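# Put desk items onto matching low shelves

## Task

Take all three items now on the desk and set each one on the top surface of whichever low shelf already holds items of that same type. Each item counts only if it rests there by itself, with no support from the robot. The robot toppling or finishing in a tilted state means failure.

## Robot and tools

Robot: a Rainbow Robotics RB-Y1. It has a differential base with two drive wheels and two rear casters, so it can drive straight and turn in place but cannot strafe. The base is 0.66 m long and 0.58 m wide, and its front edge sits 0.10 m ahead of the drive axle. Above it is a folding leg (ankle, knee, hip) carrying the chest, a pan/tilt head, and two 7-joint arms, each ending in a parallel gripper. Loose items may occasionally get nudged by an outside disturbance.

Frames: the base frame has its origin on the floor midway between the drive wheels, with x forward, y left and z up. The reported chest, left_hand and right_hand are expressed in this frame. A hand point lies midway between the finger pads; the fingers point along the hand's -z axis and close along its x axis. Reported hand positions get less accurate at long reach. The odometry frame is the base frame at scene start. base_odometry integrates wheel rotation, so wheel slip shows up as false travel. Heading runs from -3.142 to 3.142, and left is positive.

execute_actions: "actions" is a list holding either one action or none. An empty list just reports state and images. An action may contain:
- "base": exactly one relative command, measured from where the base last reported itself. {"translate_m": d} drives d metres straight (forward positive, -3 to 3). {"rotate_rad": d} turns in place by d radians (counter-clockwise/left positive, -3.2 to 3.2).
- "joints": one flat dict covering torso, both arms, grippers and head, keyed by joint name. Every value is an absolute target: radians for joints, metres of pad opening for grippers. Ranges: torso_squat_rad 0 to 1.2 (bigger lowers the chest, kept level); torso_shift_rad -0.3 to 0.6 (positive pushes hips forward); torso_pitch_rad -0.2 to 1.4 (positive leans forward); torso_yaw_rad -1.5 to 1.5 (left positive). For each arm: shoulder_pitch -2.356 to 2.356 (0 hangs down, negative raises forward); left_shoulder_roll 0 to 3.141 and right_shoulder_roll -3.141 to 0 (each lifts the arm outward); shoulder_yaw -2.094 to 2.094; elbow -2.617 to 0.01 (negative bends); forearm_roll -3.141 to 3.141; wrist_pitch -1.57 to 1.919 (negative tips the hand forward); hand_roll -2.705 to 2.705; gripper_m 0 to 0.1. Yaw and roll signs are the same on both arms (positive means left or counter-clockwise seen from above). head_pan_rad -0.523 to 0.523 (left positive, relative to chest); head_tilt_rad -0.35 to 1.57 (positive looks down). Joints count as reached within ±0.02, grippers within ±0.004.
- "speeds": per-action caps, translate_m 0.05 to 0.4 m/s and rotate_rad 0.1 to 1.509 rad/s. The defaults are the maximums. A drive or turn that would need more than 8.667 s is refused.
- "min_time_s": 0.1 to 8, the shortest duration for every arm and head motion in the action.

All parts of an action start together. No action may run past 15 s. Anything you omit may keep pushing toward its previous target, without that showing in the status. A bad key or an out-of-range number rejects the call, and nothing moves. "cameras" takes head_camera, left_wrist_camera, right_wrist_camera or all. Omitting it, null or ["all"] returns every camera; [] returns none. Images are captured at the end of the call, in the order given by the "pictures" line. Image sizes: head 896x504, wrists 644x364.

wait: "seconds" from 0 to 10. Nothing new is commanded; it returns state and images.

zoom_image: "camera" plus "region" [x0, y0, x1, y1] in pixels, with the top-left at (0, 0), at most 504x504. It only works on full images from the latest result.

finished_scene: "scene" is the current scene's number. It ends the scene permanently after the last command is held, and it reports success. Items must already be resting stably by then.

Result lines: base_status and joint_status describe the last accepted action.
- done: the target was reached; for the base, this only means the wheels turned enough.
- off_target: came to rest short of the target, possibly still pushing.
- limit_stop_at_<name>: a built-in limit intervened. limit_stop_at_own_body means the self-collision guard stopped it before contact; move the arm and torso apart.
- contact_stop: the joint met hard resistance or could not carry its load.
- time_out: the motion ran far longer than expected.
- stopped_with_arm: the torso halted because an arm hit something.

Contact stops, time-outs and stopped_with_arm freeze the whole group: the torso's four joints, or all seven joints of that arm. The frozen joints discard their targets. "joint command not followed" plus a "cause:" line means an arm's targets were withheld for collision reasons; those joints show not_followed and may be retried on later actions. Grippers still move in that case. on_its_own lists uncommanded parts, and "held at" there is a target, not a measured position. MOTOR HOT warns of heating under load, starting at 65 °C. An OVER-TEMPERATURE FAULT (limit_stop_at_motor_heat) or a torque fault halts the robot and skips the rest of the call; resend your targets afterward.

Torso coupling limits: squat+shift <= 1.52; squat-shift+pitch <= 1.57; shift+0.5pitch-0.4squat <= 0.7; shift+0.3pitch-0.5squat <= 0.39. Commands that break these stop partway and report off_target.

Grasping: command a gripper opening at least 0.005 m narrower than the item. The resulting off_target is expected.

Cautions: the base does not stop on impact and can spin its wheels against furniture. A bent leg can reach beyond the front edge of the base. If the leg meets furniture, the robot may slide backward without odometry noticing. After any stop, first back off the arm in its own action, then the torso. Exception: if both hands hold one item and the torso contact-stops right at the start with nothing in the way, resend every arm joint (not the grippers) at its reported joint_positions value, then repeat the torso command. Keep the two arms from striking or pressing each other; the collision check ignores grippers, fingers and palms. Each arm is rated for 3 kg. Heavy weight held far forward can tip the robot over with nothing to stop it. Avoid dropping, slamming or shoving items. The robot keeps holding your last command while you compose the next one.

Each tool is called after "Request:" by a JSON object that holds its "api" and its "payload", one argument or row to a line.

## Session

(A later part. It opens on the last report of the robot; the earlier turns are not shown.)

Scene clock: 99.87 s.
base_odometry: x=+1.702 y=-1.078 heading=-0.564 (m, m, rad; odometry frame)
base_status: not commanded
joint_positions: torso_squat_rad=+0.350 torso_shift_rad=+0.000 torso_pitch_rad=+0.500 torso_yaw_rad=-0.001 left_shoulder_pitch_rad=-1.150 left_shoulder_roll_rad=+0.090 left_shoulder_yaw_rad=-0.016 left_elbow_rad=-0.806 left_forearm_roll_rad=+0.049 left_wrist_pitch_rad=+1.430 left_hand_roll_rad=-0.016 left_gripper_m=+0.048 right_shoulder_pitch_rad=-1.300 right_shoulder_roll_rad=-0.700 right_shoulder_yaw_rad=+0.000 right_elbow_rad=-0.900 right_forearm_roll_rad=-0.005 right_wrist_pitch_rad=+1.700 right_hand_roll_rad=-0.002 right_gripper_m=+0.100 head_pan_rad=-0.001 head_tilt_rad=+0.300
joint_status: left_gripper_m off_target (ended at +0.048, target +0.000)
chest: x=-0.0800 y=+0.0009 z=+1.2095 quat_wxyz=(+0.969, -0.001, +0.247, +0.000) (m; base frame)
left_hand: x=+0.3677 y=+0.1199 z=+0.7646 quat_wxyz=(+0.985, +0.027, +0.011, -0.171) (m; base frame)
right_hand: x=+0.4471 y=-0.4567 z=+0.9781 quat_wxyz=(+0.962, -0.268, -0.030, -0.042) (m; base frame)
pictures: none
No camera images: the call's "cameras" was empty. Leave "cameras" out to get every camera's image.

Request:
{"api": "execute_actions", "payload": {
  "actions": [
    {"joints":{"left_shoulder_pitch_rad":-1.4,"left_shoulder_roll_rad":0.4,"torso_yaw_rad":-0.3,"right_shoulder_roll_rad":-0.3,"right_shoulder_pitch_rad":-1.25,"right_elbow_rad":-0.8,"right_wrist_pitch_rad":1.55}}
  ],
  "cameras": ["right_wrist_camera"]
}}

Scene clock: 105.53 s.
base_odometry: x=+1.702 y=-1.078 heading=-0.564 (m, m, rad; odometry frame)
base_status: not commanded
joint_positions: torso_squat_rad=+0.350 torso_shift_rad=+0.000 torso_pitch_rad=+0.500 torso_yaw_rad=-0.300 left_shoulder_pitch_rad=-1.400 left_shoulder_roll_rad=+0.400 left_shoulder_yaw_rad=-0.016 left_elbow_rad=-0.807 left_forearm_roll_rad=+0.049 left_wrist_pitch_rad=+1.430 left_hand_roll_rad=-0.016 left_gripper_m=+0.048 right_shoulder_pitch_rad=-1.250 right_shoulder_roll_rad=-0.300 right_shoulder_yaw_rad=+0.000 right_elbow_rad=-0.800 right_forearm_roll_rad=-0.005 right_wrist_pitch_rad=+1.550 right_hand_roll_rad=-0.002 right_gripper_m=+0.100 head_pan_rad=-0.001 head_tilt_rad=+0.300
joint_status: all done
chest: x=-0.0799 y=+0.0009 z=+1.2095 quat_wxyz=(+0.958, -0.038, +0.245, -0.145) (m; base frame)
left_hand: x=+0.5605 y=+0.0518 z=+0.9016 quat_wxyz=(+0.962, +0.050, -0.161, -0.216) (m; base frame)
right_hand: x=+0.3354 y=-0.4195 z=+0.8810 quat_wxyz=(+0.979, -0.202, +0.028, -0.032) (m; base frame)
pictures: right_wrist_camera
Images, in order (width x height): right_wrist_camera 644x364.

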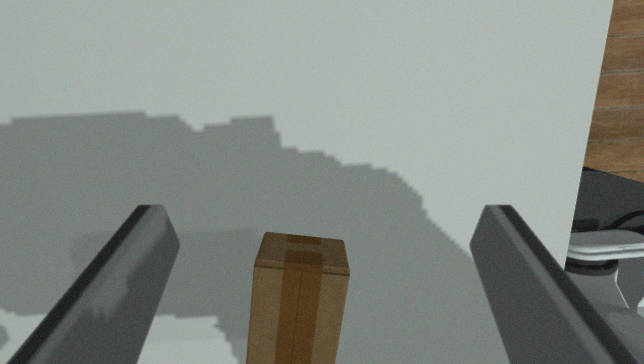

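Request:
{"api": "execute_actions", "payload": {
  "actions": [
    {"joints":{"right_forearm_roll_rad":0.4}}
  ],
  "cameras": ["right_wrist_camera"]
}}

Scene clock: 109.57 s.
base_odometry: x=+1.702 y=-1.078 heading=-0.564 (m, m, rad; odometry frame)
base_status: not commanded
joint_positions: torso_squat_rad=+0.350 torso_shift_rad=+0.000 torso_pitch_rad=+0.500 torso_yaw_rad=-0.300 left_shoulder_pitch_rad=-1.400 left_shoulder_roll_rad=+0.400 left_shoulder_yaw_rad=-0.016 left_elbow_rad=-0.807 left_forearm_roll_rad=+0.049 left_wrist_pitch_rad=+1.430 left_hand_roll_rad=-0.016 left_gripper_m=+0.048 right_shoulder_pitch_rad=-1.250 right_shoulder_roll_rad=-0.300 right_shoulder_yaw_rad=+0.000 right_elbow_rad=-0.800 right_forearm_roll_rad=+0.400 right_wrist_pitch_rad=+1.550 right_hand_roll_rad=-0.002 right_gripper_m=+0.100 head_pan_rad=-0.001 head_tilt_rad=+0.300
joint_status: all done
chest: x=-0.0799 y=+0.0009 z=+1.2095 quat_wxyz=(+0.958, -0.038, +0.245, -0.145) (m; base frame)
left_hand: x=+0.5605 y=+0.0518 z=+0.9016 quat_wxyz=(+0.962, +0.050, -0.161, -0.216) (m; base frame)
right_hand: x=+0.3326 y=-0.4956 z=+0.9341 quat_wxyz=(+0.918, -0.394, +0.034, -0.022) (m; base frame)
pictures: right_wrist_camera
Images, in order (width x height): right_wrist_camera 644x364.

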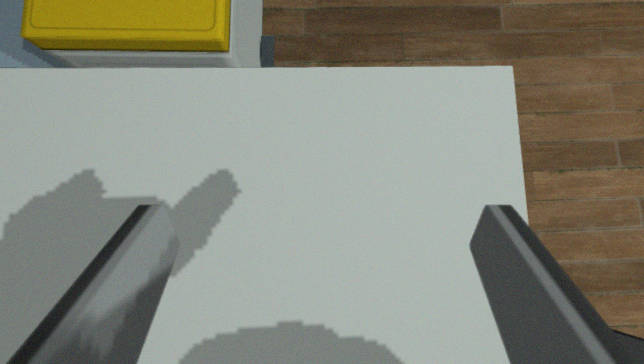

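Request:
{"api": "execute_actions", "payload": {
  "actions": [
    {"joints":{"right_forearm_roll_rad":-0.4}}
  ],
  "cameras": ["right_wrist_camera"]
}}

Scene clock: 112.00 s.
base_odometry: x=+1.702 y=-1.078 heading=-0.564 (m, m, rad; odometry frame)
base_status: not commanded
joint_positions: torso_squat_rad=+0.350 torso_shift_rad=+0.000 torso_pitch_rad=+0.500 torso_yaw_rad=-0.300 left_shoulder_pitch_rad=-1.400 left_shoulder_roll_rad=+0.400 left_shoulder_yaw_rad=-0.016 left_elbow_rad=-0.807 left_forearm_roll_rad=+0.049 left_wrist_pitch_rad=+1.430 left_hand_roll_rad=-0.016 left_gripper_m=+0.048 right_shoulder_pitch_rad=-1.250 right_shoulder_roll_rad=-0.300 right_shoulder_yaw_rad=+0.000 right_elbow_rad=-0.800 right_forearm_roll_rad=-0.400 right_wrist_pitch_rad=+1.550 right_hand_roll_rad=-0.002 right_gripper_m=+0.100 head_pan_rad=-0.001 head_tilt_rad=+0.300
joint_status: all done
chest: x=-0.0799 y=+0.0009 z=+1.2095 quat_wxyz=(+0.958, -0.038, +0.245, -0.145) (m; base frame)
left_hand: x=+0.5605 y=+0.0518 z=+0.9016 quat_wxyz=(+0.962, +0.050, -0.161, -0.216) (m; base frame)
right_hand: x=+0.3413 y=-0.3313 z=+0.8621 quat_wxyz=(+0.999, -0.006, +0.021, -0.041) (m; base frame)
pictures: right_wrist_camera
Images, in order (width x height): right_wrist_camera 644x364.

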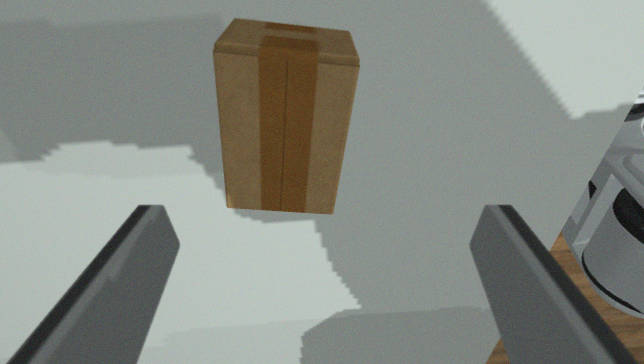

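Request:
{"api": "execute_actions", "payload": {
  "actions": [
    {"joints":{"right_forearm_roll_rad":-0.48,"right_shoulder_roll_rad":-0.38,"right_elbow_rad":-0.77}}
  ],
  "cameras": ["right_wrist_camera"]
}}

Scene clock: 115.50 s.
base_odometry: x=+1.702 y=-1.078 heading=-0.564 (m, m, rad; odometry frame)
base_status: not commanded
joint_positions: torso_squat_rad=+0.350 torso_shift_rad=+0.000 torso_pitch_rad=+0.500 torso_yaw_rad=-0.300 left_shoulder_pitch_rad=-1.400 left_shoulder_roll_rad=+0.400 left_shoulder_yaw_rad=-0.016 left_elbow_rad=-0.807 left_forearm_roll_rad=+0.049 left_wrist_pitch_rad=+1.430 left_hand_roll_rad=-0.016 left_gripper_m=+0.048 right_shoulder_pitch_rad=-1.250 right_shoulder_roll_rad=-0.380 right_shoulder_yaw_rad=+0.000 right_elbow_rad=-0.770 right_forearm_roll_rad=-0.480 right_wrist_pitch_rad=+1.550 right_hand_roll_rad=-0.002 right_gripper_m=+0.100 head_pan_rad=-0.001 head_tilt_rad=+0.300
joint_status: all done
chest: x=-0.0799 y=+0.0009 z=+1.2095 quat_wxyz=(+0.958, -0.038, +0.245, -0.145) (m; base frame)
left_hand: x=+0.5605 y=+0.0519 z=+0.9016 quat_wxyz=(+0.962, +0.050, -0.161, -0.216) (m; base frame)
right_hand: x=+0.3367 y=-0.3638 z=+0.8717 quat_wxyz=(+0.997, +0.004, +0.022, -0.073) (m; base frame)
pictures: right_wrist_camera
Images, in order (width x height): right_wrist_camera 644x364.

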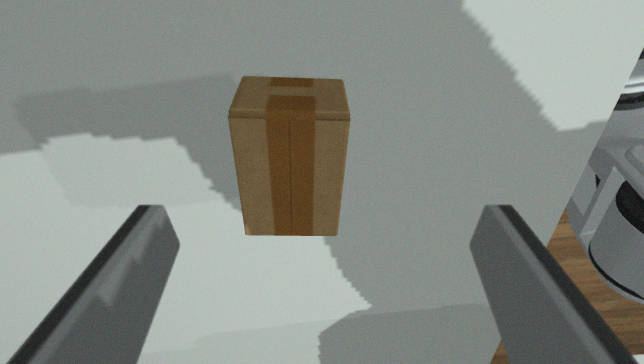

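Descend.

Request:
{"api": "execute_actions", "payload": {
  "actions": [
    {"joints":{"right_shoulder_pitch_rad":-1.08,"right_wrist_pitch_rad":1.38}}
  ],
  "cameras": ["right_wrist_camera"]
}}

Request:
{"api": "execute_actions", "payload": {
  "actions": [
    {"joints":{"right_gripper_m":0.0}}
  ],
  "cameras": []
}}

Scene clock: 118.43 s.
base_odometry: x=+1.702 y=-1.078 heading=-0.564 (m, m, rad; odometry frame)
base_status: not commanded
joint_positions: torso_squat_rad=+0.350 torso_shift_rad=+0.000 torso_pitch_rad=+0.500 torso_yaw_rad=-0.300 left_shoulder_pitch_rad=-1.400 left_shoulder_roll_rad=+0.400 left_shoulder_yaw_rad=-0.016 left_elbow_rad=-0.807 left_forearm_roll_rad=+0.049 left_wrist_pitch_rad=+1.430 left_hand_roll_rad=-0.016 left_gripper_m=+0.048 right_shoulder_pitch_rad=-1.080 right_shoulder_roll_rad=-0.380 right_shoulder_yaw_rad=+0.000 right_elbow_rad=-0.770 right_forearm_roll_rad=-0.480 right_wrist_pitch_rad=+1.380 right_hand_roll_rad=-0.002 right_gripper_m=+0.100 head_pan_rad=-0.001 head_tilt_rad=+0.300
joint_status: all done
chest: x=-0.0799 y=+0.0009 z=+1.2095 quat_wxyz=(+0.958, -0.038, +0.245, -0.145) (m; base frame)
left_hand: x=+0.5605 y=+0.0519 z=+0.9016 quat_wxyz=(+0.962, +0.050, -0.160, -0.216) (m; base frame)
right_hand: x=+0.2902 y=-0.3951 z=+0.8049 quat_wxyz=(+0.994, -0.003, +0.014, -0.110) (m; base frame)
pictures: right_wrist_camera
Images, in order (width x height): right_wrist_camera 644x364.

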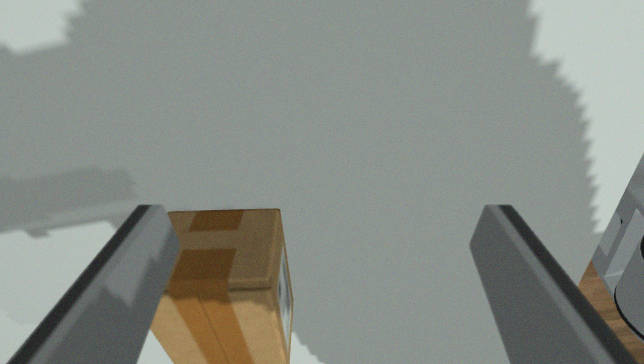

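Scene clock: 119.93 s.
base_odometry: x=+1.702 y=-1.078 heading=-0.564 (m, m, rad; odometry frame)
base_status: not commanded
joint_positions: torso_squat_rad=+0.350 torso_shift_rad=+0.000 torso_pitch_rad=+0.500 torso_yaw_rad=-0.300 left_shoulder_pitch_rad=-1.400 left_shoulder_roll_rad=+0.400 left_shoulder_yaw_rad=-0.016 left_elbow_rad=-0.807 left_forearm_roll_rad=+0.049 left_wrist_pitch_rad=+1.430 left_hand_roll_rad=-0.016 left_gripper_m=+0.048 right_shoulder_pitch_rad=-1.080 right_shoulder_roll_rad=-0.380 right_shoulder_yaw_rad=+0.000 right_elbow_rad=-0.770 right_forearm_roll_rad=-0.480 right_wrist_pitch_rad=+1.380 right_hand_roll_rad=-0.002 right_gripper_m=+0.000 head_pan_rad=-0.001 head_tilt_rad=+0.300
joint_status: all done
chest: x=-0.0799 y=+0.0009 z=+1.2095 quat_wxyz=(+0.958, -0.038, +0.245, -0.145) (m; base frame)
left_hand: x=+0.5605 y=+0.0519 z=+0.9016 quat_wxyz=(+0.962, +0.050, -0.160, -0.216) (m; base frame)
right_hand: x=+0.2902 y=-0.3951 z=+0.8049 quat_wxyz=(+0.994, -0.003, +0.014, -0.110) (m; base frame)
pictures: none
No camera images: the call's "cameras" was empty. Leave "cameras" out to get every camera's image.

Request:
{"api": "execute_actions", "payload": {
  "actions": [
    {"joints":{"right_shoulder_pitch_rad":-1.25,"right_wrist_pitch_rad":1.55,"right_gripper_m":0.1}}
  ],
  "cameras": []
}}

Request:
{"api": "execute_actions", "payload": {
  "actions": [
    {"joints":{"torso_squat_rad":0.5}}
  ],
  "cameras": ["right_wrist_camera"]
}}

Scene clock: 123.53 s.
base_odometry: x=+1.702 y=-1.078 heading=-0.564 (m, m, rad; odometry frame)
base_status: not commanded
joint_positions: torso_squat_rad=+0.350 torso_shift_rad=+0.000 torso_pitch_rad=+0.500 torso_yaw_rad=-0.300 left_shoulder_pitch_rad=-1.400 left_shoulder_roll_rad=+0.400 left_shoulder_yaw_rad=-0.016 left_elbow_rad=-0.807 left_forearm_roll_rad=+0.049 left_wrist_pitch_rad=+1.430 left_hand_roll_rad=-0.016 left_gripper_m=+0.048 right_shoulder_pitch_rad=-1.250 right_shoulder_roll_rad=-0.380 right_shoulder_yaw_rad=+0.000 right_elbow_rad=-0.770 right_forearm_roll_rad=-0.480 right_wrist_pitch_rad=+1.550 right_hand_roll_rad=-0.002 right_gripper_m=+0.100 head_pan_rad=-0.001 head_tilt_rad=+0.300
joint_status: all done
chest: x=-0.0799 y=+0.0010 z=+1.2095 quat_wxyz=(+0.958, -0.038, +0.245, -0.145) (m; base frame)
left_hand: x=+0.5605 y=+0.0520 z=+0.9016 quat_wxyz=(+0.962, +0.050, -0.161, -0.216) (m; base frame)
right_hand: x=+0.3367 y=-0.3637 z=+0.8718 quat_wxyz=(+0.997, +0.004, +0.022, -0.073) (m; base frame)
pictures: none
No camera images: the call's "cameras" was empty. Leave "cameras" out to get every camera's image.

Scene clock: 124.83 s.
base_odometry: x=+1.702 y=-1.078 heading=-0.564 (m, m, rad; odometry frame)
base_status: not commanded
joint_positions: torso_squat_rad=+0.500 torso_shift_rad=+0.000 torso_pitch_rad=+0.500 torso_yaw_rad=-0.300 left_shoulder_pitch_rad=-1.400 left_shoulder_roll_rad=+0.400 left_shoulder_yaw_rad=-0.016 left_elbow_rad=-0.807 left_forearm_roll_rad=+0.049 left_wrist_pitch_rad=+1.430 left_hand_roll_rad=-0.016 left_gripper_m=+0.048 right_shoulder_pitch_rad=-1.250 right_shoulder_roll_rad=-0.380 right_shoulder_yaw_rad=+0.000 right_elbow_rad=-0.770 right_forearm_roll_rad=-0.480 right_wrist_pitch_rad=+1.550 right_hand_roll_rad=-0.002 right_gripper_m=+0.100 head_pan_rad=-0.001 head_tilt_rad=+0.300
joint_status: all done
chest: x=-0.0799 y=+0.0009 z=+1.1664 quat_wxyz=(+0.958, -0.038, +0.245, -0.145) (m; base frame)
left_hand: x=+0.5605 y=+0.0519 z=+0.8584 quat_wxyz=(+0.962, +0.050, -0.161, -0.216) (m; base frame)
right_hand: x=+0.3367 y=-0.3638 z=+0.8286 quat_wxyz=(+0.997, +0.004, +0.022, -0.073) (m; base frame)
pictures: right_wrist_camera
Images, in order (width x height): right_wrist_camera 644x364.

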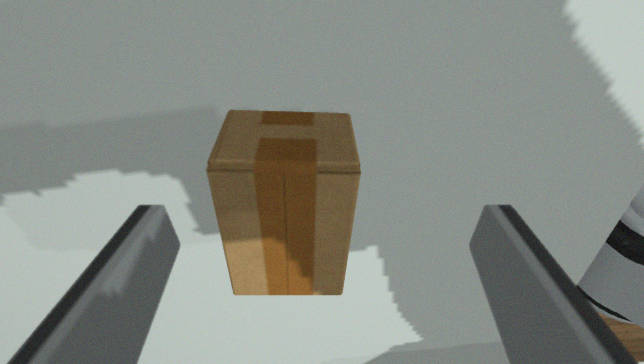

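Request:
{"api": "execute_actions", "payload": {
  "actions": [
    {"joints":{"torso_squat_rad":0.68}}
  ],
  "cameras": []
}}

Request:
{"api": "execute_actions", "payload": {
  "actions": [
    {"joints":{"right_gripper_m":0.0}}
  ],
  "cameras": []
}}

Scene clock: 128.13 s.
base_odometry: x=+1.702 y=-1.078 heading=-0.564 (m, m, rad; odometry frame)
base_status: not commanded
joint_positions: torso_squat_rad=+0.680 torso_shift_rad=+0.000 torso_pitch_rad=+0.500 torso_yaw_rad=-0.300 left_shoulder_pitch_rad=-1.400 left_shoulder_roll_rad=+0.400 left_shoulder_yaw_rad=-0.016 left_elbow_rad=-0.807 left_forearm_roll_rad=+0.049 left_wrist_pitch_rad=+1.430 left_hand_roll_rad=-0.016 left_gripper_m=+0.048 right_shoulder_pitch_rad=-1.250 right_shoulder_roll_rad=-0.380 right_shoulder_yaw_rad=+0.000 right_elbow_rad=-0.770 right_forearm_roll_rad=-0.480 right_wrist_pitch_rad=+1.550 right_hand_roll_rad=-0.002 right_gripper_m=+0.100 head_pan_rad=-0.001 head_tilt_rad=+0.300
joint_status: all done
chest: x=-0.0799 y=+0.0009 z=+1.0963 quat_wxyz=(+0.958, -0.038, +0.245, -0.145) (m; base frame)
left_hand: x=+0.5605 y=+0.0519 z=+0.7884 quat_wxyz=(+0.962, +0.050, -0.160, -0.216) (m; base frame)
right_hand: x=+0.3368 y=-0.3638 z=+0.7585 quat_wxyz=(+0.997, +0.004, +0.022, -0.073) (m; base frame)
pictures: none
No camera images: the call's "cameras" was empty. Leave "cameras" out to get every camera's image.

Scene clock: 129.60 s.
base_odometry: x=+1.702 y=-1.078 heading=-0.564 (m, m, rad; odometry frame)
base_status: not commanded
joint_positions: torso_squat_rad=+0.680 torso_shift_rad=+0.000 torso_pitch_rad=+0.500 torso_yaw_rad=-0.300 left_shoulder_pitch_rad=-1.400 left_shoulder_roll_rad=+0.400 left_shoulder_yaw_rad=-0.016 left_elbow_rad=-0.807 left_forearm_roll_rad=+0.049 left_wrist_pitch_rad=+1.430 left_hand_roll_rad=-0.016 left_gripper_m=+0.048 right_shoulder_pitch_rad=-1.250 right_shoulder_roll_rad=-0.380 right_shoulder_yaw_rad=+0.000 right_elbow_rad=-0.770 right_forearm_roll_rad=-0.480 right_wrist_pitch_rad=+1.550 right_hand_roll_rad=-0.002 right_gripper_m=+0.062 head_pan_rad=-0.001 head_tilt_rad=+0.300
joint_status: right_gripper_m off_target (ended at +0.062, target +0.000)
chest: x=-0.0799 y=+0.0009 z=+1.0963 quat_wxyz=(+0.958, -0.038, +0.245, -0.145) (m; base frame)
left_hand: x=+0.5605 y=+0.0519 z=+0.7884 quat_wxyz=(+0.962, +0.050, -0.160, -0.216) (m; base frame)
right_hand: x=+0.3368 y=-0.3638 z=+0.7585 quat_wxyz=(+0.997, +0.004, +0.022, -0.073) (m; base frame)
pictures: none
No camera images: the call's "cameras" was empty. Leave "cameras" out to get every camera's image.

Request:
{"api": "execute_actions", "payload": {
  "actions": [
    {"joints":{"torso_squat_rad":0.35,"torso_yaw_rad":0}}
  ],
  "cameras": []
}}

Request:
{"api": "execute_actions", "payload": {
  "actions": [
    {"base":{"translate_m":-0.5},"joints":{"torso_pitch_rad":0.2}}
  ],
  "cameras": []
}}

Request:
{"api": "execute_actions", "payload": {
  "actions": [
    {"base":{"rotate_rad":2.55}}
  ],
  "cameras": []
}}

Request:
{"api": "execute_actions", "payload": {
  "actions": [
    {"base":{"translate_m":2.41}}
  ],
  "cameras": []
}}

Request:
{"api": "execute_actions", "payload": {
  "actions": [
    {"base":{"rotate_rad":-0.98},"joints":{"head_tilt_rad":0.5}}
  ],
  "cameras": ["head_camera"]
}}

Scene clock: 138.37 s.
base_odometry: x=+1.702 y=-1.078 heading=-0.564 (m, m, rad; odometry frame)
base_status: not commanded
joint_positions: torso_squat_rad=+0.350 torso_shift_rad=+0.000 torso_pitch_rad=+0.500 torso_yaw_rad=+0.000 left_shoulder_pitch_rad=-1.400 left_shoulder_roll_rad=+0.400 left_shoulder_yaw_rad=-0.016 left_elbow_rad=-0.807 left_forearm_roll_rad=+0.049 left_wrist_pitch_rad=+1.430 left_hand_roll_rad=-0.016 left_gripper_m=+0.048 right_shoulder_pitch_rad=-1.250 right_shoulder_roll_rad=-0.380 right_shoulder_yaw_rad=+0.000 right_elbow_rad=-0.770 right_forearm_roll_rad=-0.480 right_wrist_pitch_rad=+1.550 right_hand_roll_rad=-0.002 right_gripper_m=+0.062 head_pan_rad=-0.001 head_tilt_rad=+0.300
joint_status: all done
chest: x=-0.0799 y=+0.0009 z=+1.2096 quat_wxyz=(+0.969, -0.001, +0.247, +0.000) (m; base frame)
left_hand: x=+0.5193 y=+0.2594 z=+0.9237 quat_wxyz=(+0.976, +0.139, -0.136, -0.099) (m; base frame)
right_hand: x=+0.4104 y=-0.1915 z=+0.8311 quat_wxyz=(+0.995, +0.073, +0.028, +0.060) (m; base frame)
pictures: none
No camera images: the call's "cameras" was empty. Leave "cameras" out to get every camera's image.

Scene clock: 141.00 s.
base_odometry: x=+1.280 y=-0.811 heading=-0.563 (m, m, rad; odometry frame)
base_status: done
joint_positions: torso_squat_rad=+0.350 torso_shift_rad=+0.000 torso_pitch_rad=+0.200 torso_yaw_rad=+0.000 left_shoulder_pitch_rad=-1.400 left_shoulder_roll_rad=+0.400 left_shoulder_yaw_rad=-0.016 left_elbow_rad=-0.807 left_forearm_roll_rad=+0.049 left_wrist_pitch_rad=+1.430 left_hand_roll_rad=-0.016 left_gripper_m=+0.048 right_shoulder_pitch_rad=-1.250 right_shoulder_roll_rad=-0.380 right_shoulder_yaw_rad=+0.000 right_elbow_rad=-0.770 right_forearm_roll_rad=-0.480 right_wrist_pitch_rad=+1.550 right_hand_roll_rad=-0.002 right_gripper_m=+0.062 head_pan_rad=-0.001 head_tilt_rad=+0.300
joint_status: all done
chest: x=-0.1668 y=+0.0010 z=+1.2413 quat_wxyz=(+0.995, -0.001, +0.100, +0.000) (m; base frame)
left_hand: x=+0.4900 y=+0.2596 z=+1.1453 quat_wxyz=(+0.944, +0.152, -0.281, -0.077) (m; base frame)
right_hand: x=+0.4135 y=-0.1914 z=+1.0247 quat_wxyz=(+0.988, +0.063, -0.121, +0.070) (m; base frame)
pictures: none
No camera images: the call's "cameras" was empty. Leave "cameras" out to get every camera's image.

Scene clock: 145.87 s.
base_odometry: x=+1.280 y=-0.811 heading=+1.986 (m, m, rad; odometry frame)
base_status: done
joint_positions: torso_squat_rad=+0.350 torso_shift_rad=+0.000 torso_pitch_rad=+0.200 torso_yaw_rad=+0.000 left_shoulder_pitch_rad=-1.400 left_shoulder_roll_rad=+0.400 left_shoulder_yaw_rad=-0.016 left_elbow_rad=-0.807 left_forearm_roll_rad=+0.049 left_wrist_pitch_rad=+1.430 left_hand_roll_rad=-0.016 left_gripper_m=+0.048 right_shoulder_pitch_rad=-1.250 right_shoulder_roll_rad=-0.380 right_shoulder_yaw_rad=+0.000 right_elbow_rad=-0.770 right_forearm_roll_rad=-0.480 right_wrist_pitch_rad=+1.550 right_hand_roll_rad=-0.002 right_gripper_m=+0.062 head_pan_rad=-0.001 head_tilt_rad=+0.300
joint_status: not commanded
chest: x=-0.1668 y=+0.0010 z=+1.2413 quat_wxyz=(+0.995, -0.001, +0.100, +0.000) (m; base frame)
left_hand: x=+0.4900 y=+0.2596 z=+1.1453 quat_wxyz=(+0.944, +0.152, -0.281, -0.077) (m; base frame)
right_hand: x=+0.4135 y=-0.1914 z=+1.0247 quat_wxyz=(+0.988, +0.063, -0.121, +0.070) (m; base frame)
pictures: none
No camera images: the call's "cameras" was empty. Leave "cameras" out to get every camera's image.

Scene clock: 153.37 s.
base_odometry: x=+0.306 y=+1.394 heading=+1.987 (m, m, rad; odometry frame)
base_status: done
joint_positions: torso_squat_rad=+0.350 torso_shift_rad=+0.000 torso_pitch_rad=+0.200 torso_yaw_rad=+0.000 left_shoulder_pitch_rad=-1.400 left_shoulder_roll_rad=+0.400 left_shoulder_yaw_rad=-0.016 left_elbow_rad=-0.807 left_forearm_roll_rad=+0.049 left_wrist_pitch_rad=+1.430 left_hand_roll_rad=-0.016 left_gripper_m=+0.048 right_shoulder_pitch_rad=-1.250 right_shoulder_roll_rad=-0.380 right_shoulder_yaw_rad=+0.000 right_elbow_rad=-0.770 right_forearm_roll_rad=-0.480 right_wrist_pitch_rad=+1.550 right_hand_roll_rad=-0.002 right_gripper_m=+0.062 head_pan_rad=-0.001 head_tilt_rad=+0.300
joint_status: not commanded
chest: x=-0.1668 y=+0.0010 z=+1.2413 quat_wxyz=(+0.995, -0.001, +0.100, +0.000) (m; base frame)
left_hand: x=+0.4901 y=+0.2596 z=+1.1452 quat_wxyz=(+0.944, +0.152, -0.281, -0.077) (m; base frame)
right_hand: x=+0.4135 y=-0.1914 z=+1.0246 quat_wxyz=(+0.988, +0.063, -0.121, +0.070) (m; base frame)
pictures: none
No camera images: the call's "cameras" was empty. Leave "cameras" out to get every camera's image.

Scene clock: 156.50 s.
base_odometry: x=+0.306 y=+1.394 heading=+1.007 (m, m, rad; odometry frame)
base_status: done
joint_positions: torso_squat_rad=+0.350 torso_shift_rad=+0.000 torso_pitch_rad=+0.200 torso_yaw_rad=+0.000 left_shoulder_pitch_rad=-1.400 left_shoulder_roll_rad=+0.400 left_shoulder_yaw_rad=-0.016 left_elbow_rad=-0.807 left_forearm_roll_rad=+0.049 left_wrist_pitch_rad=+1.430 left_hand_roll_rad=-0.016 left_gripper_m=+0.048 right_shoulder_pitch_rad=-1.250 right_shoulder_roll_rad=-0.380 right_shoulder_yaw_rad=+0.000 right_elbow_rad=-0.770 right_forearm_roll_rad=-0.480 right_wrist_pitch_rad=+1.550 right_hand_roll_rad=-0.002 right_gripper_m=+0.062 head_pan_rad=-0.001 head_tilt_rad=+0.500
joint_status: all done
chest: x=-0.1668 y=+0.0010 z=+1.2413 quat_wxyz=(+0.995, -0.001, +0.100, +0.000) (m; base frame)
left_hand: x=+0.4901 y=+0.2596 z=+1.1452 quat_wxyz=(+0.944, +0.152, -0.281, -0.077) (m; base frame)
right_hand: x=+0.4135 y=-0.1914 z=+1.0246 quat_wxyz=(+0.988, +0.063, -0.121, +0.070) (m; base frame)
pictures: head_camera
Images, in order (width x height): head_camera 896x504.

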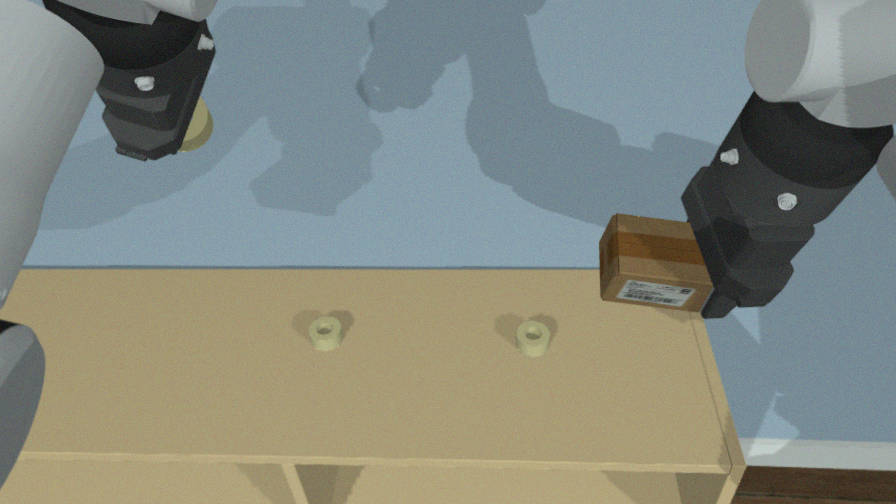

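Request:
{"api": "execute_actions", "payload": {
  "actions": [
    {"base":{"translate_m":0.22},"joints":{"torso_pitch_rad":0.6,"right_shoulder_pitch_rad":-1.7,"left_wrist_pitch_rad":1.6,"left_shoulder_pitch_rad":-1.2}}
  ],
  "cameras": ["left_wrist_camera"]
}}

Scene clock: 162.67 s.
base_odometry: x=+0.424 y=+1.580 heading=+1.007 (m, m, rad; odometry frame)
base_status: done
joint_positions: torso_squat_rad=+0.350 torso_shift_rad=+0.000 torso_pitch_rad=+0.600 torso_yaw_rad=+0.000 left_shoulder_pitch_rad=-1.200 left_shoulder_roll_rad=+0.400 left_shoulder_yaw_rad=-0.016 left_elbow_rad=-0.806 left_forearm_roll_rad=+0.049 left_wrist_pitch_rad=+1.600 left_hand_roll_rad=-0.016 left_gripper_m=+0.048 right_shoulder_pitch_rad=-1.700 right_shoulder_roll_rad=-0.380 right_shoulder_yaw_rad=+0.000 right_elbow_rad=-0.770 right_forearm_roll_rad=-0.480 right_wrist_pitch_rad=+1.550 right_hand_roll_rad=-0.002 right_gripper_m=+0.062 head_pan_rad=-0.001 head_tilt_rad=+0.500
joint_status: all done
chest: x=-0.0535 y=+0.0009 z=+1.1934 quat_wxyz=(+0.955, -0.001, +0.296, +0.000) (m; base frame)
left_hand: x=+0.3865 y=+0.3093 z=+0.7661 quat_wxyz=(+0.981, +0.151, +0.095, -0.080) (m; base frame)
right_hand: x=+0.5521 y=-0.0947 z=+0.9819 quat_wxyz=(+0.977, +0.100, -0.130, +0.137) (m; base frame)
pictures: left_wrist_camera
Images, in order (width x height): left_wrist_camera 644x364.

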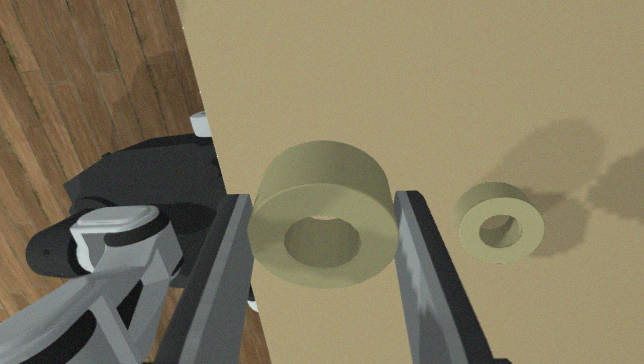

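Over the shelf; lower a bit then release.

Request:
{"api": "execute_actions", "payload": {
  "actions": [
    {"base":{"translate_m":0.05},"joints":{"torso_squat_rad":0.55}}
  ],
  "cameras": ["left_wrist_camera"]
}}

Scene clock: 174.67 s.
TORQUE FAULT: right_wrist_pitch_rad reached its load limit. The robot stopped for 10 seconds, dropped its targets and accepts commands again. The stop added 9.3 s to the call and to motion_time.
base_odometry: x=+0.446 y=+1.614 heading=+1.006 (m, m, rad; odometry frame)
base_status: translate_m torque_fault (by the wheels' count: +0.041 of +0.050)
joint_positions: torso_squat_rad=+0.407 torso_shift_rad=-0.004 torso_pitch_rad=+0.595 torso_yaw_rad=-0.001 left_shoulder_pitch_rad=-1.200 left_shoulder_roll_rad=+0.400 left_shoulder_yaw_rad=-0.016 left_elbow_rad=-0.806 left_forearm_roll_rad=+0.049 left_wrist_pitch_rad=+1.600 left_hand_roll_rad=-0.016 left_gripper_m=+0.048 right_shoulder_pitch_rad=-1.695 right_shoulder_roll_rad=-0.374 right_shoulder_yaw_rad=+0.001 right_elbow_rad=-0.767 right_forearm_roll_rad=-0.482 right_wrist_pitch_rad=+1.562 right_hand_roll_rad=-0.002 right_gripper_m=+0.062 head_pan_rad=-0.001 head_tilt_rad=+0.500
joint_status: torso_squat_rad contact_stop (moved +0.057 of +0.200)
on_its_own: torso_squat_rad is held at +0.406, not at your +0.550, since a contact_stop
chest: x=-0.0570 y=+0.0008 z=+1.1796 quat_wxyz=(+0.956, -0.001, +0.293, +0.000) (m; base frame)
left_hand: x=+0.3856 y=+0.3088 z=+0.7546 quat_wxyz=(+0.981, +0.151, +0.092, -0.080) (m; base frame)
right_hand: x=+0.5438 y=-0.0932 z=+0.9658 quat_wxyz=(+0.978, +0.101, -0.121, +0.139) (m; base frame)
pictures: left_wrist_camera
Images, in order (width x height): left_wrist_camera 644x364.

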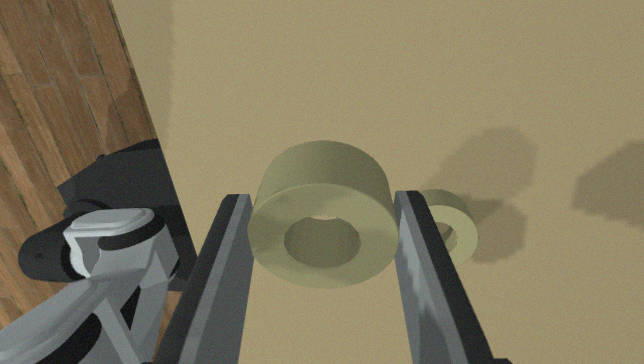

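Right hand hit the wall. Retract it, then release.

Request:
{"api": "execute_actions", "payload": {
  "actions": [
    {"joints":{"right_elbow_rad":-1.5,"right_wrist_pitch_rad":1.9}}
  ],
  "cameras": []
}}

Request:
{"api": "execute_actions", "payload": {
  "actions": [
    {"joints":{"torso_squat_rad":0.5}}
  ],
  "cameras": []
}}

Request:
{"api": "execute_actions", "payload": {
  "actions": [
    {"joints":{"left_gripper_m":0.1}}
  ],
  "cameras": []
}}

Scene clock: 179.63 s.
base_odometry: x=+0.446 y=+1.615 heading=+1.006 (m, m, rad; odometry frame)
base_status: not commanded
joint_positions: torso_squat_rad=+0.407 torso_shift_rad=-0.002 torso_pitch_rad=+0.597 torso_yaw_rad=+0.000 left_shoulder_pitch_rad=-1.200 left_shoulder_roll_rad=+0.400 left_shoulder_yaw_rad=-0.016 left_elbow_rad=-0.806 left_forearm_roll_rad=+0.049 left_wrist_pitch_rad=+1.600 left_hand_roll_rad=-0.016 left_gripper_m=+0.048 right_shoulder_pitch_rad=-1.699 right_shoulder_roll_rad=-0.378 right_shoulder_yaw_rad=+0.001 right_elbow_rad=-1.500 right_forearm_roll_rad=-0.481 right_wrist_pitch_rad=+1.900 right_hand_roll_rad=-0.002 right_gripper_m=+0.062 head_pan_rad=-0.001 head_tilt_rad=+0.500
joint_status: all done
on_its_own: torso_squat_rad is held at +0.406, not at your +0.550, since a contact_stop
chest: x=-0.0554 y=+0.0009 z=+1.1793 quat_wxyz=(+0.956, -0.001, +0.294, +0.000) (m; base frame)
left_hand: x=+0.3861 y=+0.3090 z=+0.7533 quat_wxyz=(+0.981, +0.151, +0.093, -0.080) (m; base frame)
right_hand: x=+0.5126 y=-0.0489 z=+1.1502 quat_wxyz=(+0.913, +0.073, -0.293, +0.275) (m; base frame)
pictures: none
No camera images: the call's "cameras" was empty. Leave "cameras" out to get every camera's image.

Scene clock: 180.73 s.
base_odometry: x=+0.446 y=+1.615 heading=+1.006 (m, m, rad; odometry frame)
base_status: not commanded
joint_positions: torso_squat_rad=+0.500 torso_shift_rad=-0.002 torso_pitch_rad=+0.597 torso_yaw_rad=+0.000 left_shoulder_pitch_rad=-1.200 left_shoulder_roll_rad=+0.400 left_shoulder_yaw_rad=-0.016 left_elbow_rad=-0.806 left_forearm_roll_rad=+0.049 left_wrist_pitch_rad=+1.600 left_hand_roll_rad=-0.016 left_gripper_m=+0.048 right_shoulder_pitch_rad=-1.699 right_shoulder_roll_rad=-0.378 right_shoulder_yaw_rad=+0.001 right_elbow_rad=-1.500 right_forearm_roll_rad=-0.481 right_wrist_pitch_rad=+1.900 right_hand_roll_rad=-0.002 right_gripper_m=+0.062 head_pan_rad=-0.001 head_tilt_rad=+0.500
joint_status: all done
chest: x=-0.0553 y=+0.0009 z=+1.1507 quat_wxyz=(+0.956, -0.001, +0.294, +0.000) (m; base frame)
left_hand: x=+0.3862 y=+0.3090 z=+0.7246 quat_wxyz=(+0.981, +0.151, +0.093, -0.080) (m; base frame)
right_hand: x=+0.5127 y=-0.0489 z=+1.1215 quat_wxyz=(+0.913, +0.073, -0.293, +0.275) (m; base frame)
pictures: none
No camera images: the call's "cameras" was empty. Leave "cameras" out to get every camera's image.

Scene clock: 182.20 s.
base_odometry: x=+0.446 y=+1.615 heading=+1.006 (m, m, rad; odometry frame)
base_status: not commanded
joint_positions: torso_squat_rad=+0.500 torso_shift_rad=-0.002 torso_pitch_rad=+0.597 torso_yaw_rad=+0.000 left_shoulder_pitch_rad=-1.200 left_shoulder_roll_rad=+0.400 left_shoulder_yaw_rad=-0.016 left_elbow_rad=-0.806 left_forearm_roll_rad=+0.049 left_wrist_pitch_rad=+1.600 left_hand_roll_rad=-0.016 left_gripper_m=+0.099 right_shoulder_pitch_rad=-1.699 right_shoulder_roll_rad=-0.378 right_shoulder_yaw_rad=+0.001 right_elbow_rad=-1.500 right_forearm_roll_rad=-0.481 right_wrist_pitch_rad=+1.900 right_hand_roll_rad=-0.002 right_gripper_m=+0.062 head_pan_rad=-0.001 head_tilt_rad=+0.500
joint_status: all done
chest: x=-0.0553 y=+0.0009 z=+1.1507 quat_wxyz=(+0.956, -0.001, +0.294, +0.000) (m; base frame)
left_hand: x=+0.3862 y=+0.3090 z=+0.7246 quat_wxyz=(+0.981, +0.151, +0.093, -0.080) (m; base frame)
right_hand: x=+0.5127 y=-0.0489 z=+1.1215 quat_wxyz=(+0.913, +0.073, -0.293, +0.275) (m; base frame)
pictures: none
No camera images: the call's "cameras" was empty. Leave "cameras" out to get every camera's image.

Request:
{"api": "execute_actions", "payload": {
  "actions": [
    {"base":{"translate_m":-0.5},"joints":{"torso_squat_rad":0.35,"torso_pitch_rad":0.3,"left_shoulder_pitch_rad":-1.4}}
  ],
  "cameras": []
}}

Request:
{"api": "execute_actions", "payload": {
  "actions": [
    {"base":{"rotate_rad":2.9}}
  ],
  "cameras": []
}}

Request:
{"api": "execute_actions", "payload": {
  "actions": [
    {"base":{"translate_m":2.9}}
  ],
  "cameras": []
}}

Request:
{"api": "execute_actions", "payload": {
  "actions": [
    {"base":{"rotate_rad":0.24}}
  ],
  "cameras": ["head_camera"]
}}

Scene clock: 191.33 s.
base_odometry: x=+0.178 y=+1.192 heading=+1.005 (m, m, rad; odometry frame)
base_status: done
joint_positions: torso_squat_rad=+0.350 torso_shift_rad=-0.002 torso_pitch_rad=+0.300 torso_yaw_rad=+0.000 left_shoulder_pitch_rad=-1.400 left_shoulder_roll_rad=+0.400 left_shoulder_yaw_rad=-0.016 left_elbow_rad=-0.807 left_forearm_roll_rad=+0.049 left_wrist_pitch_rad=+1.600 left_hand_roll_rad=-0.016 left_gripper_m=+0.099 right_shoulder_pitch_rad=-1.699 right_shoulder_roll_rad=-0.378 right_shoulder_yaw_rad=+0.000 right_elbow_rad=-1.500 right_forearm_roll_rad=-0.481 right_wrist_pitch_rad=+1.900 right_hand_roll_rad=-0.002 right_gripper_m=+0.062 head_pan_rad=-0.001 head_tilt_rad=+0.500
joint_status: all done
chest: x=-0.1380 y=+0.0009 z=+1.2337 quat_wxyz=(+0.989, -0.001, +0.149, +0.000) (m; base frame)
left_hand: x=+0.4703 y=+0.2668 z=+1.0588 quat_wxyz=(+0.974, +0.154, -0.151, -0.072) (m; base frame)
right_hand: x=+0.4136 y=-0.0489 z=+1.3724 quat_wxyz=(+0.859, +0.031, -0.425, +0.283) (m; base frame)
pictures: none
No camera images: the call's "cameras" was empty. Leave "cameras" out to get every camera's image.

Scene clock: 196.50 s.
base_odometry: x=+0.178 y=+1.192 heading=-2.378 (m, m, rad; odometry frame)
base_status: done
joint_positions: torso_squat_rad=+0.350 torso_shift_rad=-0.002 torso_pitch_rad=+0.300 torso_yaw_rad=+0.000 left_shoulder_pitch_rad=-1.400 left_shoulder_roll_rad=+0.400 left_shoulder_yaw_rad=-0.016 left_elbow_rad=-0.807 left_forearm_roll_rad=+0.049 left_wrist_pitch_rad=+1.600 left_hand_roll_rad=-0.016 left_gripper_m=+0.099 right_shoulder_pitch_rad=-1.699 right_shoulder_roll_rad=-0.378 right_shoulder_yaw_rad=+0.000 right_elbow_rad=-1.500 right_forearm_roll_rad=-0.481 right_wrist_pitch_rad=+1.900 right_hand_roll_rad=-0.002 right_gripper_m=+0.062 head_pan_rad=-0.001 head_tilt_rad=+0.500
joint_status: not commanded
chest: x=-0.1380 y=+0.0009 z=+1.2337 quat_wxyz=(+0.989, -0.001, +0.149, +0.000) (m; base frame)
left_hand: x=+0.4703 y=+0.2669 z=+1.0588 quat_wxyz=(+0.974, +0.154, -0.151, -0.072) (m; base frame)
right_hand: x=+0.4137 y=-0.0488 z=+1.3724 quat_wxyz=(+0.859, +0.031, -0.425, +0.283) (m; base frame)
pictures: none
No camera images: the call's "cameras" was empty. Leave "cameras" out to get every camera's image.

Scene clock: 205.10 s.
base_odometry: x=-1.917 y=-0.813 heading=-2.378 (m, m, rad; odometry frame)
base_status: done
joint_positions: torso_squat_rad=+0.350 torso_shift_rad=-0.002 torso_pitch_rad=+0.300 torso_yaw_rad=+0.000 left_shoulder_pitch_rad=-1.400 left_shoulder_roll_rad=+0.400 left_shoulder_yaw_rad=-0.016 left_elbow_rad=-0.807 left_forearm_roll_rad=+0.049 left_wrist_pitch_rad=+1.600 left_hand_roll_rad=-0.016 left_gripper_m=+0.099 right_shoulder_pitch_rad=-1.699 right_shoulder_roll_rad=-0.378 right_shoulder_yaw_rad=+0.000 right_elbow_rad=-1.500 right_forearm_roll_rad=-0.481 right_wrist_pitch_rad=+1.900 right_hand_roll_rad=-0.002 right_gripper_m=+0.062 head_pan_rad=-0.001 head_tilt_rad=+0.500
joint_status: not commanded
chest: x=-0.1379 y=+0.0009 z=+1.2337 quat_wxyz=(+0.989, -0.001, +0.149, +0.000) (m; base frame)
left_hand: x=+0.4704 y=+0.2669 z=+1.0587 quat_wxyz=(+0.974, +0.154, -0.151, -0.072) (m; base frame)
right_hand: x=+0.4138 y=-0.0488 z=+1.3722 quat_wxyz=(+0.859, +0.031, -0.425, +0.283) (m; base frame)
pictures: none
No camera images: the call's "cameras" was empty. Leave "cameras" out to get every camera's image.

Scene clock: 206.80 s.
base_odometry: x=-1.917 y=-0.813 heading=-2.139 (m, m, rad; odometry frame)
base_status: done
joint_positions: torso_squat_rad=+0.350 torso_shift_rad=-0.002 torso_pitch_rad=+0.300 torso_yaw_rad=+0.000 left_shoulder_pitch_rad=-1.400 left_shoulder_roll_rad=+0.400 left_shoulder_yaw_rad=-0.016 left_elbow_rad=-0.807 left_forearm_roll_rad=+0.049 left_wrist_pitch_rad=+1.600 left_hand_roll_rad=-0.016 left_gripper_m=+0.099 right_shoulder_pitch_rad=-1.699 right_shoulder_roll_rad=-0.378 right_shoulder_yaw_rad=+0.000 right_elbow_rad=-1.500 right_forearm_roll_rad=-0.481 right_wrist_pitch_rad=+1.900 right_hand_roll_rad=-0.002 right_gripper_m=+0.062 head_pan_rad=-0.001 head_tilt_rad=+0.500
joint_status: not commanded
chest: x=-0.1379 y=+0.0009 z=+1.2337 quat_wxyz=(+0.989, -0.001, +0.149, +0.000) (m; base frame)
left_hand: x=+0.4704 y=+0.2669 z=+1.0587 quat_wxyz=(+0.974, +0.154, -0.151, -0.072) (m; base frame)
right_hand: x=+0.4138 y=-0.0488 z=+1.3723 quat_wxyz=(+0.859, +0.031, -0.425, +0.283) (m; base frame)
pictures: head_camera
Images, in order (width x height): head_camera 896x504.

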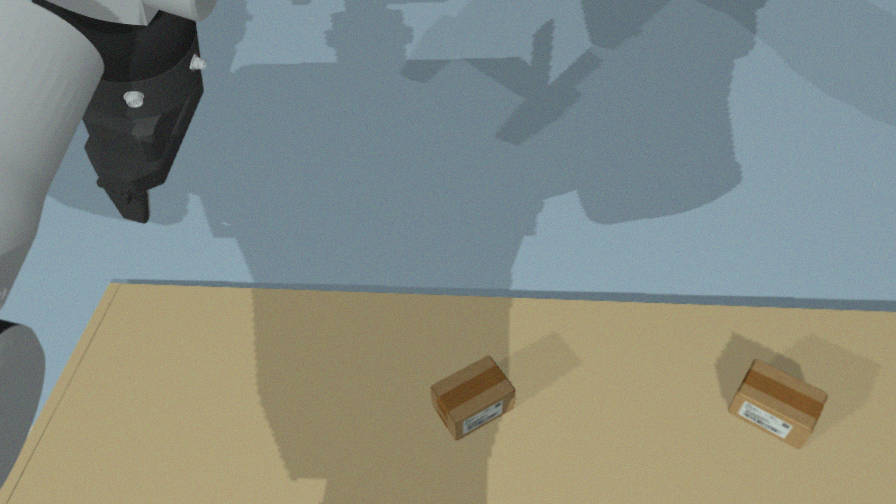

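Request:
{"api": "execute_actions", "payload": {
  "actions": [
    {"joints":{"torso_pitch_rad":0.5,"right_shoulder_pitch_rad":-1.25,"right_elbow_rad":-0.77,"right_wrist_pitch_rad":1.55}}
  ],
  "cameras": ["right_wrist_camera"]
}}

Scene clock: 210.70 s.
base_odometry: x=-1.917 y=-0.813 heading=-2.139 (m, m, rad; odometry frame)
base_status: not commanded
joint_positions: torso_squat_rad=+0.350 torso_shift_rad=-0.002 torso_pitch_rad=+0.500 torso_yaw_rad=+0.000 left_shoulder_pitch_rad=-1.400 left_shoulder_roll_rad=+0.400 left_shoulder_yaw_rad=-0.016 left_elbow_rad=-0.807 left_forearm_roll_rad=+0.049 left_wrist_pitch_rad=+1.600 left_hand_roll_rad=-0.016 left_gripper_m=+0.099 right_shoulder_pitch_rad=-1.250 right_shoulder_roll_rad=-0.378 right_shoulder_yaw_rad=+0.000 right_elbow_rad=-0.770 right_forearm_roll_rad=-0.481 right_wrist_pitch_rad=+1.550 right_hand_roll_rad=-0.002 right_gripper_m=+0.062 head_pan_rad=-0.001 head_tilt_rad=+0.500
joint_status: all done
chest: x=-0.0809 y=+0.0009 z=+1.2096 quat_wxyz=(+0.969, -0.001, +0.248, +0.000) (m; base frame)
left_hand: x=+0.4804 y=+0.2667 z=+0.9171 quat_wxyz=(+0.984, +0.146, -0.053, -0.087) (m; base frame)
right_hand: x=+0.4085 y=-0.1904 z=+0.8305 quat_wxyz=(+0.995, +0.074, +0.029, +0.060) (m; base frame)
pictures: right_wrist_camera
Images, in order (width x height): right_wrist_camera 644x364.

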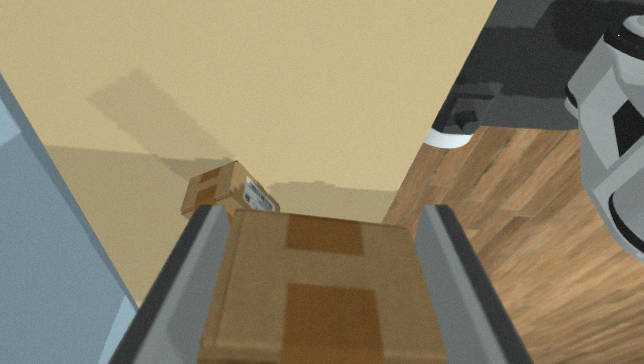

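Request:
{"api": "execute_actions", "payload": {
  "actions": [
    {"base":{"translate_m":0.08},"joints":{"right_shoulder_roll_rad":-0.45,"right_forearm_roll_rad":-0.4}}
  ],
  "cameras": []
}}

Request:
{"api": "execute_actions", "payload": {
  "actions": [
    {"joints":{"torso_squat_rad":0.72}}
  ],
  "cameras": ["right_wrist_camera"]
}}

Request:
{"api": "execute_actions", "payload": {
  "actions": [
    {"joints":{"right_gripper_m":0.1}}
  ],
  "cameras": []
}}

Scene clock: 215.80 s.
base_odometry: x=-1.960 y=-0.880 heading=-2.139 (m, m, rad; odometry frame)
base_status: done
joint_positions: torso_squat_rad=+0.350 torso_shift_rad=-0.002 torso_pitch_rad=+0.500 torso_yaw_rad=+0.000 left_shoulder_pitch_rad=-1.400 left_shoulder_roll_rad=+0.400 left_shoulder_yaw_rad=-0.016 left_elbow_rad=-0.807 left_forearm_roll_rad=+0.049 left_wrist_pitch_rad=+1.600 left_hand_roll_rad=-0.016 left_gripper_m=+0.099 right_shoulder_pitch_rad=-1.250 right_shoulder_roll_rad=-0.450 right_shoulder_yaw_rad=+0.000 right_elbow_rad=-0.770 right_forearm_roll_rad=-0.400 right_wrist_pitch_rad=+1.550 right_hand_roll_rad=-0.002 right_gripper_m=+0.062 head_pan_rad=-0.001 head_tilt_rad=+0.500
joint_status: all done
chest: x=-0.0810 y=+0.0009 z=+1.2096 quat_wxyz=(+0.969, -0.001, +0.247, +0.000) (m; base frame)
left_hand: x=+0.4804 y=+0.2667 z=+0.9171 quat_wxyz=(+0.984, +0.146, -0.053, -0.087) (m; base frame)
right_hand: x=+0.4209 y=-0.2524 z=+0.8400 quat_wxyz=(+0.999, +0.008, +0.015, +0.039) (m; base frame)
pictures: none
No camera images: the call's "cameras" was empty. Leave "cameras" out to get every camera's image.

Scene clock: 217.80 s.
base_odometry: x=-1.960 y=-0.880 heading=-2.139 (m, m, rad; odometry frame)
base_status: not commanded
joint_positions: torso_squat_rad=+0.720 torso_shift_rad=-0.002 torso_pitch_rad=+0.500 torso_yaw_rad=+0.000 left_shoulder_pitch_rad=-1.400 left_shoulder_roll_rad=+0.400 left_shoulder_yaw_rad=-0.016 left_elbow_rad=-0.807 left_forearm_roll_rad=+0.049 left_wrist_pitch_rad=+1.600 left_hand_roll_rad=-0.016 left_gripper_m=+0.099 right_shoulder_pitch_rad=-1.250 right_shoulder_roll_rad=-0.450 right_shoulder_yaw_rad=+0.000 right_elbow_rad=-0.770 right_forearm_roll_rad=-0.400 right_wrist_pitch_rad=+1.550 right_hand_roll_rad=-0.002 right_gripper_m=+0.062 head_pan_rad=-0.001 head_tilt_rad=+0.500
joint_status: all done
chest: x=-0.0807 y=+0.0009 z=+1.0783 quat_wxyz=(+0.969, -0.001, +0.247, +0.000) (m; base frame)
left_hand: x=+0.4807 y=+0.2666 z=+0.7859 quat_wxyz=(+0.984, +0.146, -0.053, -0.087) (m; base frame)
right_hand: x=+0.4211 y=-0.2524 z=+0.7087 quat_wxyz=(+0.999, +0.008, +0.015, +0.039) (m; base frame)
pictures: right_wrist_camera
Images, in order (width x height): right_wrist_camera 644x364.

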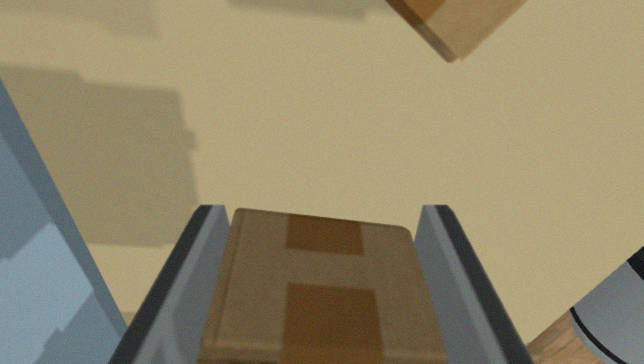

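Scene clock: 219.27 s.
base_odometry: x=-1.960 y=-0.880 heading=-2.139 (m, m, rad; odometry frame)
base_status: not commanded
joint_positions: torso_squat_rad=+0.720 torso_shift_rad=-0.002 torso_pitch_rad=+0.500 torso_yaw_rad=+0.000 left_shoulder_pitch_rad=-1.400 left_shoulder_roll_rad=+0.400 left_shoulder_yaw_rad=-0.016 left_elbow_rad=-0.807 left_forearm_roll_rad=+0.049 left_wrist_pitch_rad=+1.600 left_hand_roll_rad=-0.016 left_gripper_m=+0.099 right_shoulder_pitch_rad=-1.250 right_shoulder_roll_rad=-0.450 right_shoulder_yaw_rad=+0.000 right_elbow_rad=-0.770 right_forearm_roll_rad=-0.400 right_wrist_pitch_rad=+1.550 right_hand_roll_rad=-0.002 right_gripper_m=+0.100 head_pan_rad=-0.001 head_tilt_rad=+0.500
joint_status: all done
chest: x=-0.0807 y=+0.0009 z=+1.0783 quat_wxyz=(+0.969, -0.001, +0.247, +0.000) (m; base frame)
left_hand: x=+0.4807 y=+0.2666 z=+0.7859 quat_wxyz=(+0.984, +0.146, -0.053, -0.087) (m; base frame)
right_hand: x=+0.4211 y=-0.2524 z=+0.7087 quat_wxyz=(+0.999, +0.008, +0.015, +0.039) (m; base frame)
pictures: none
No camera images: the call's "cameras" was empty. Leave "cameras" out to get every camera's image.


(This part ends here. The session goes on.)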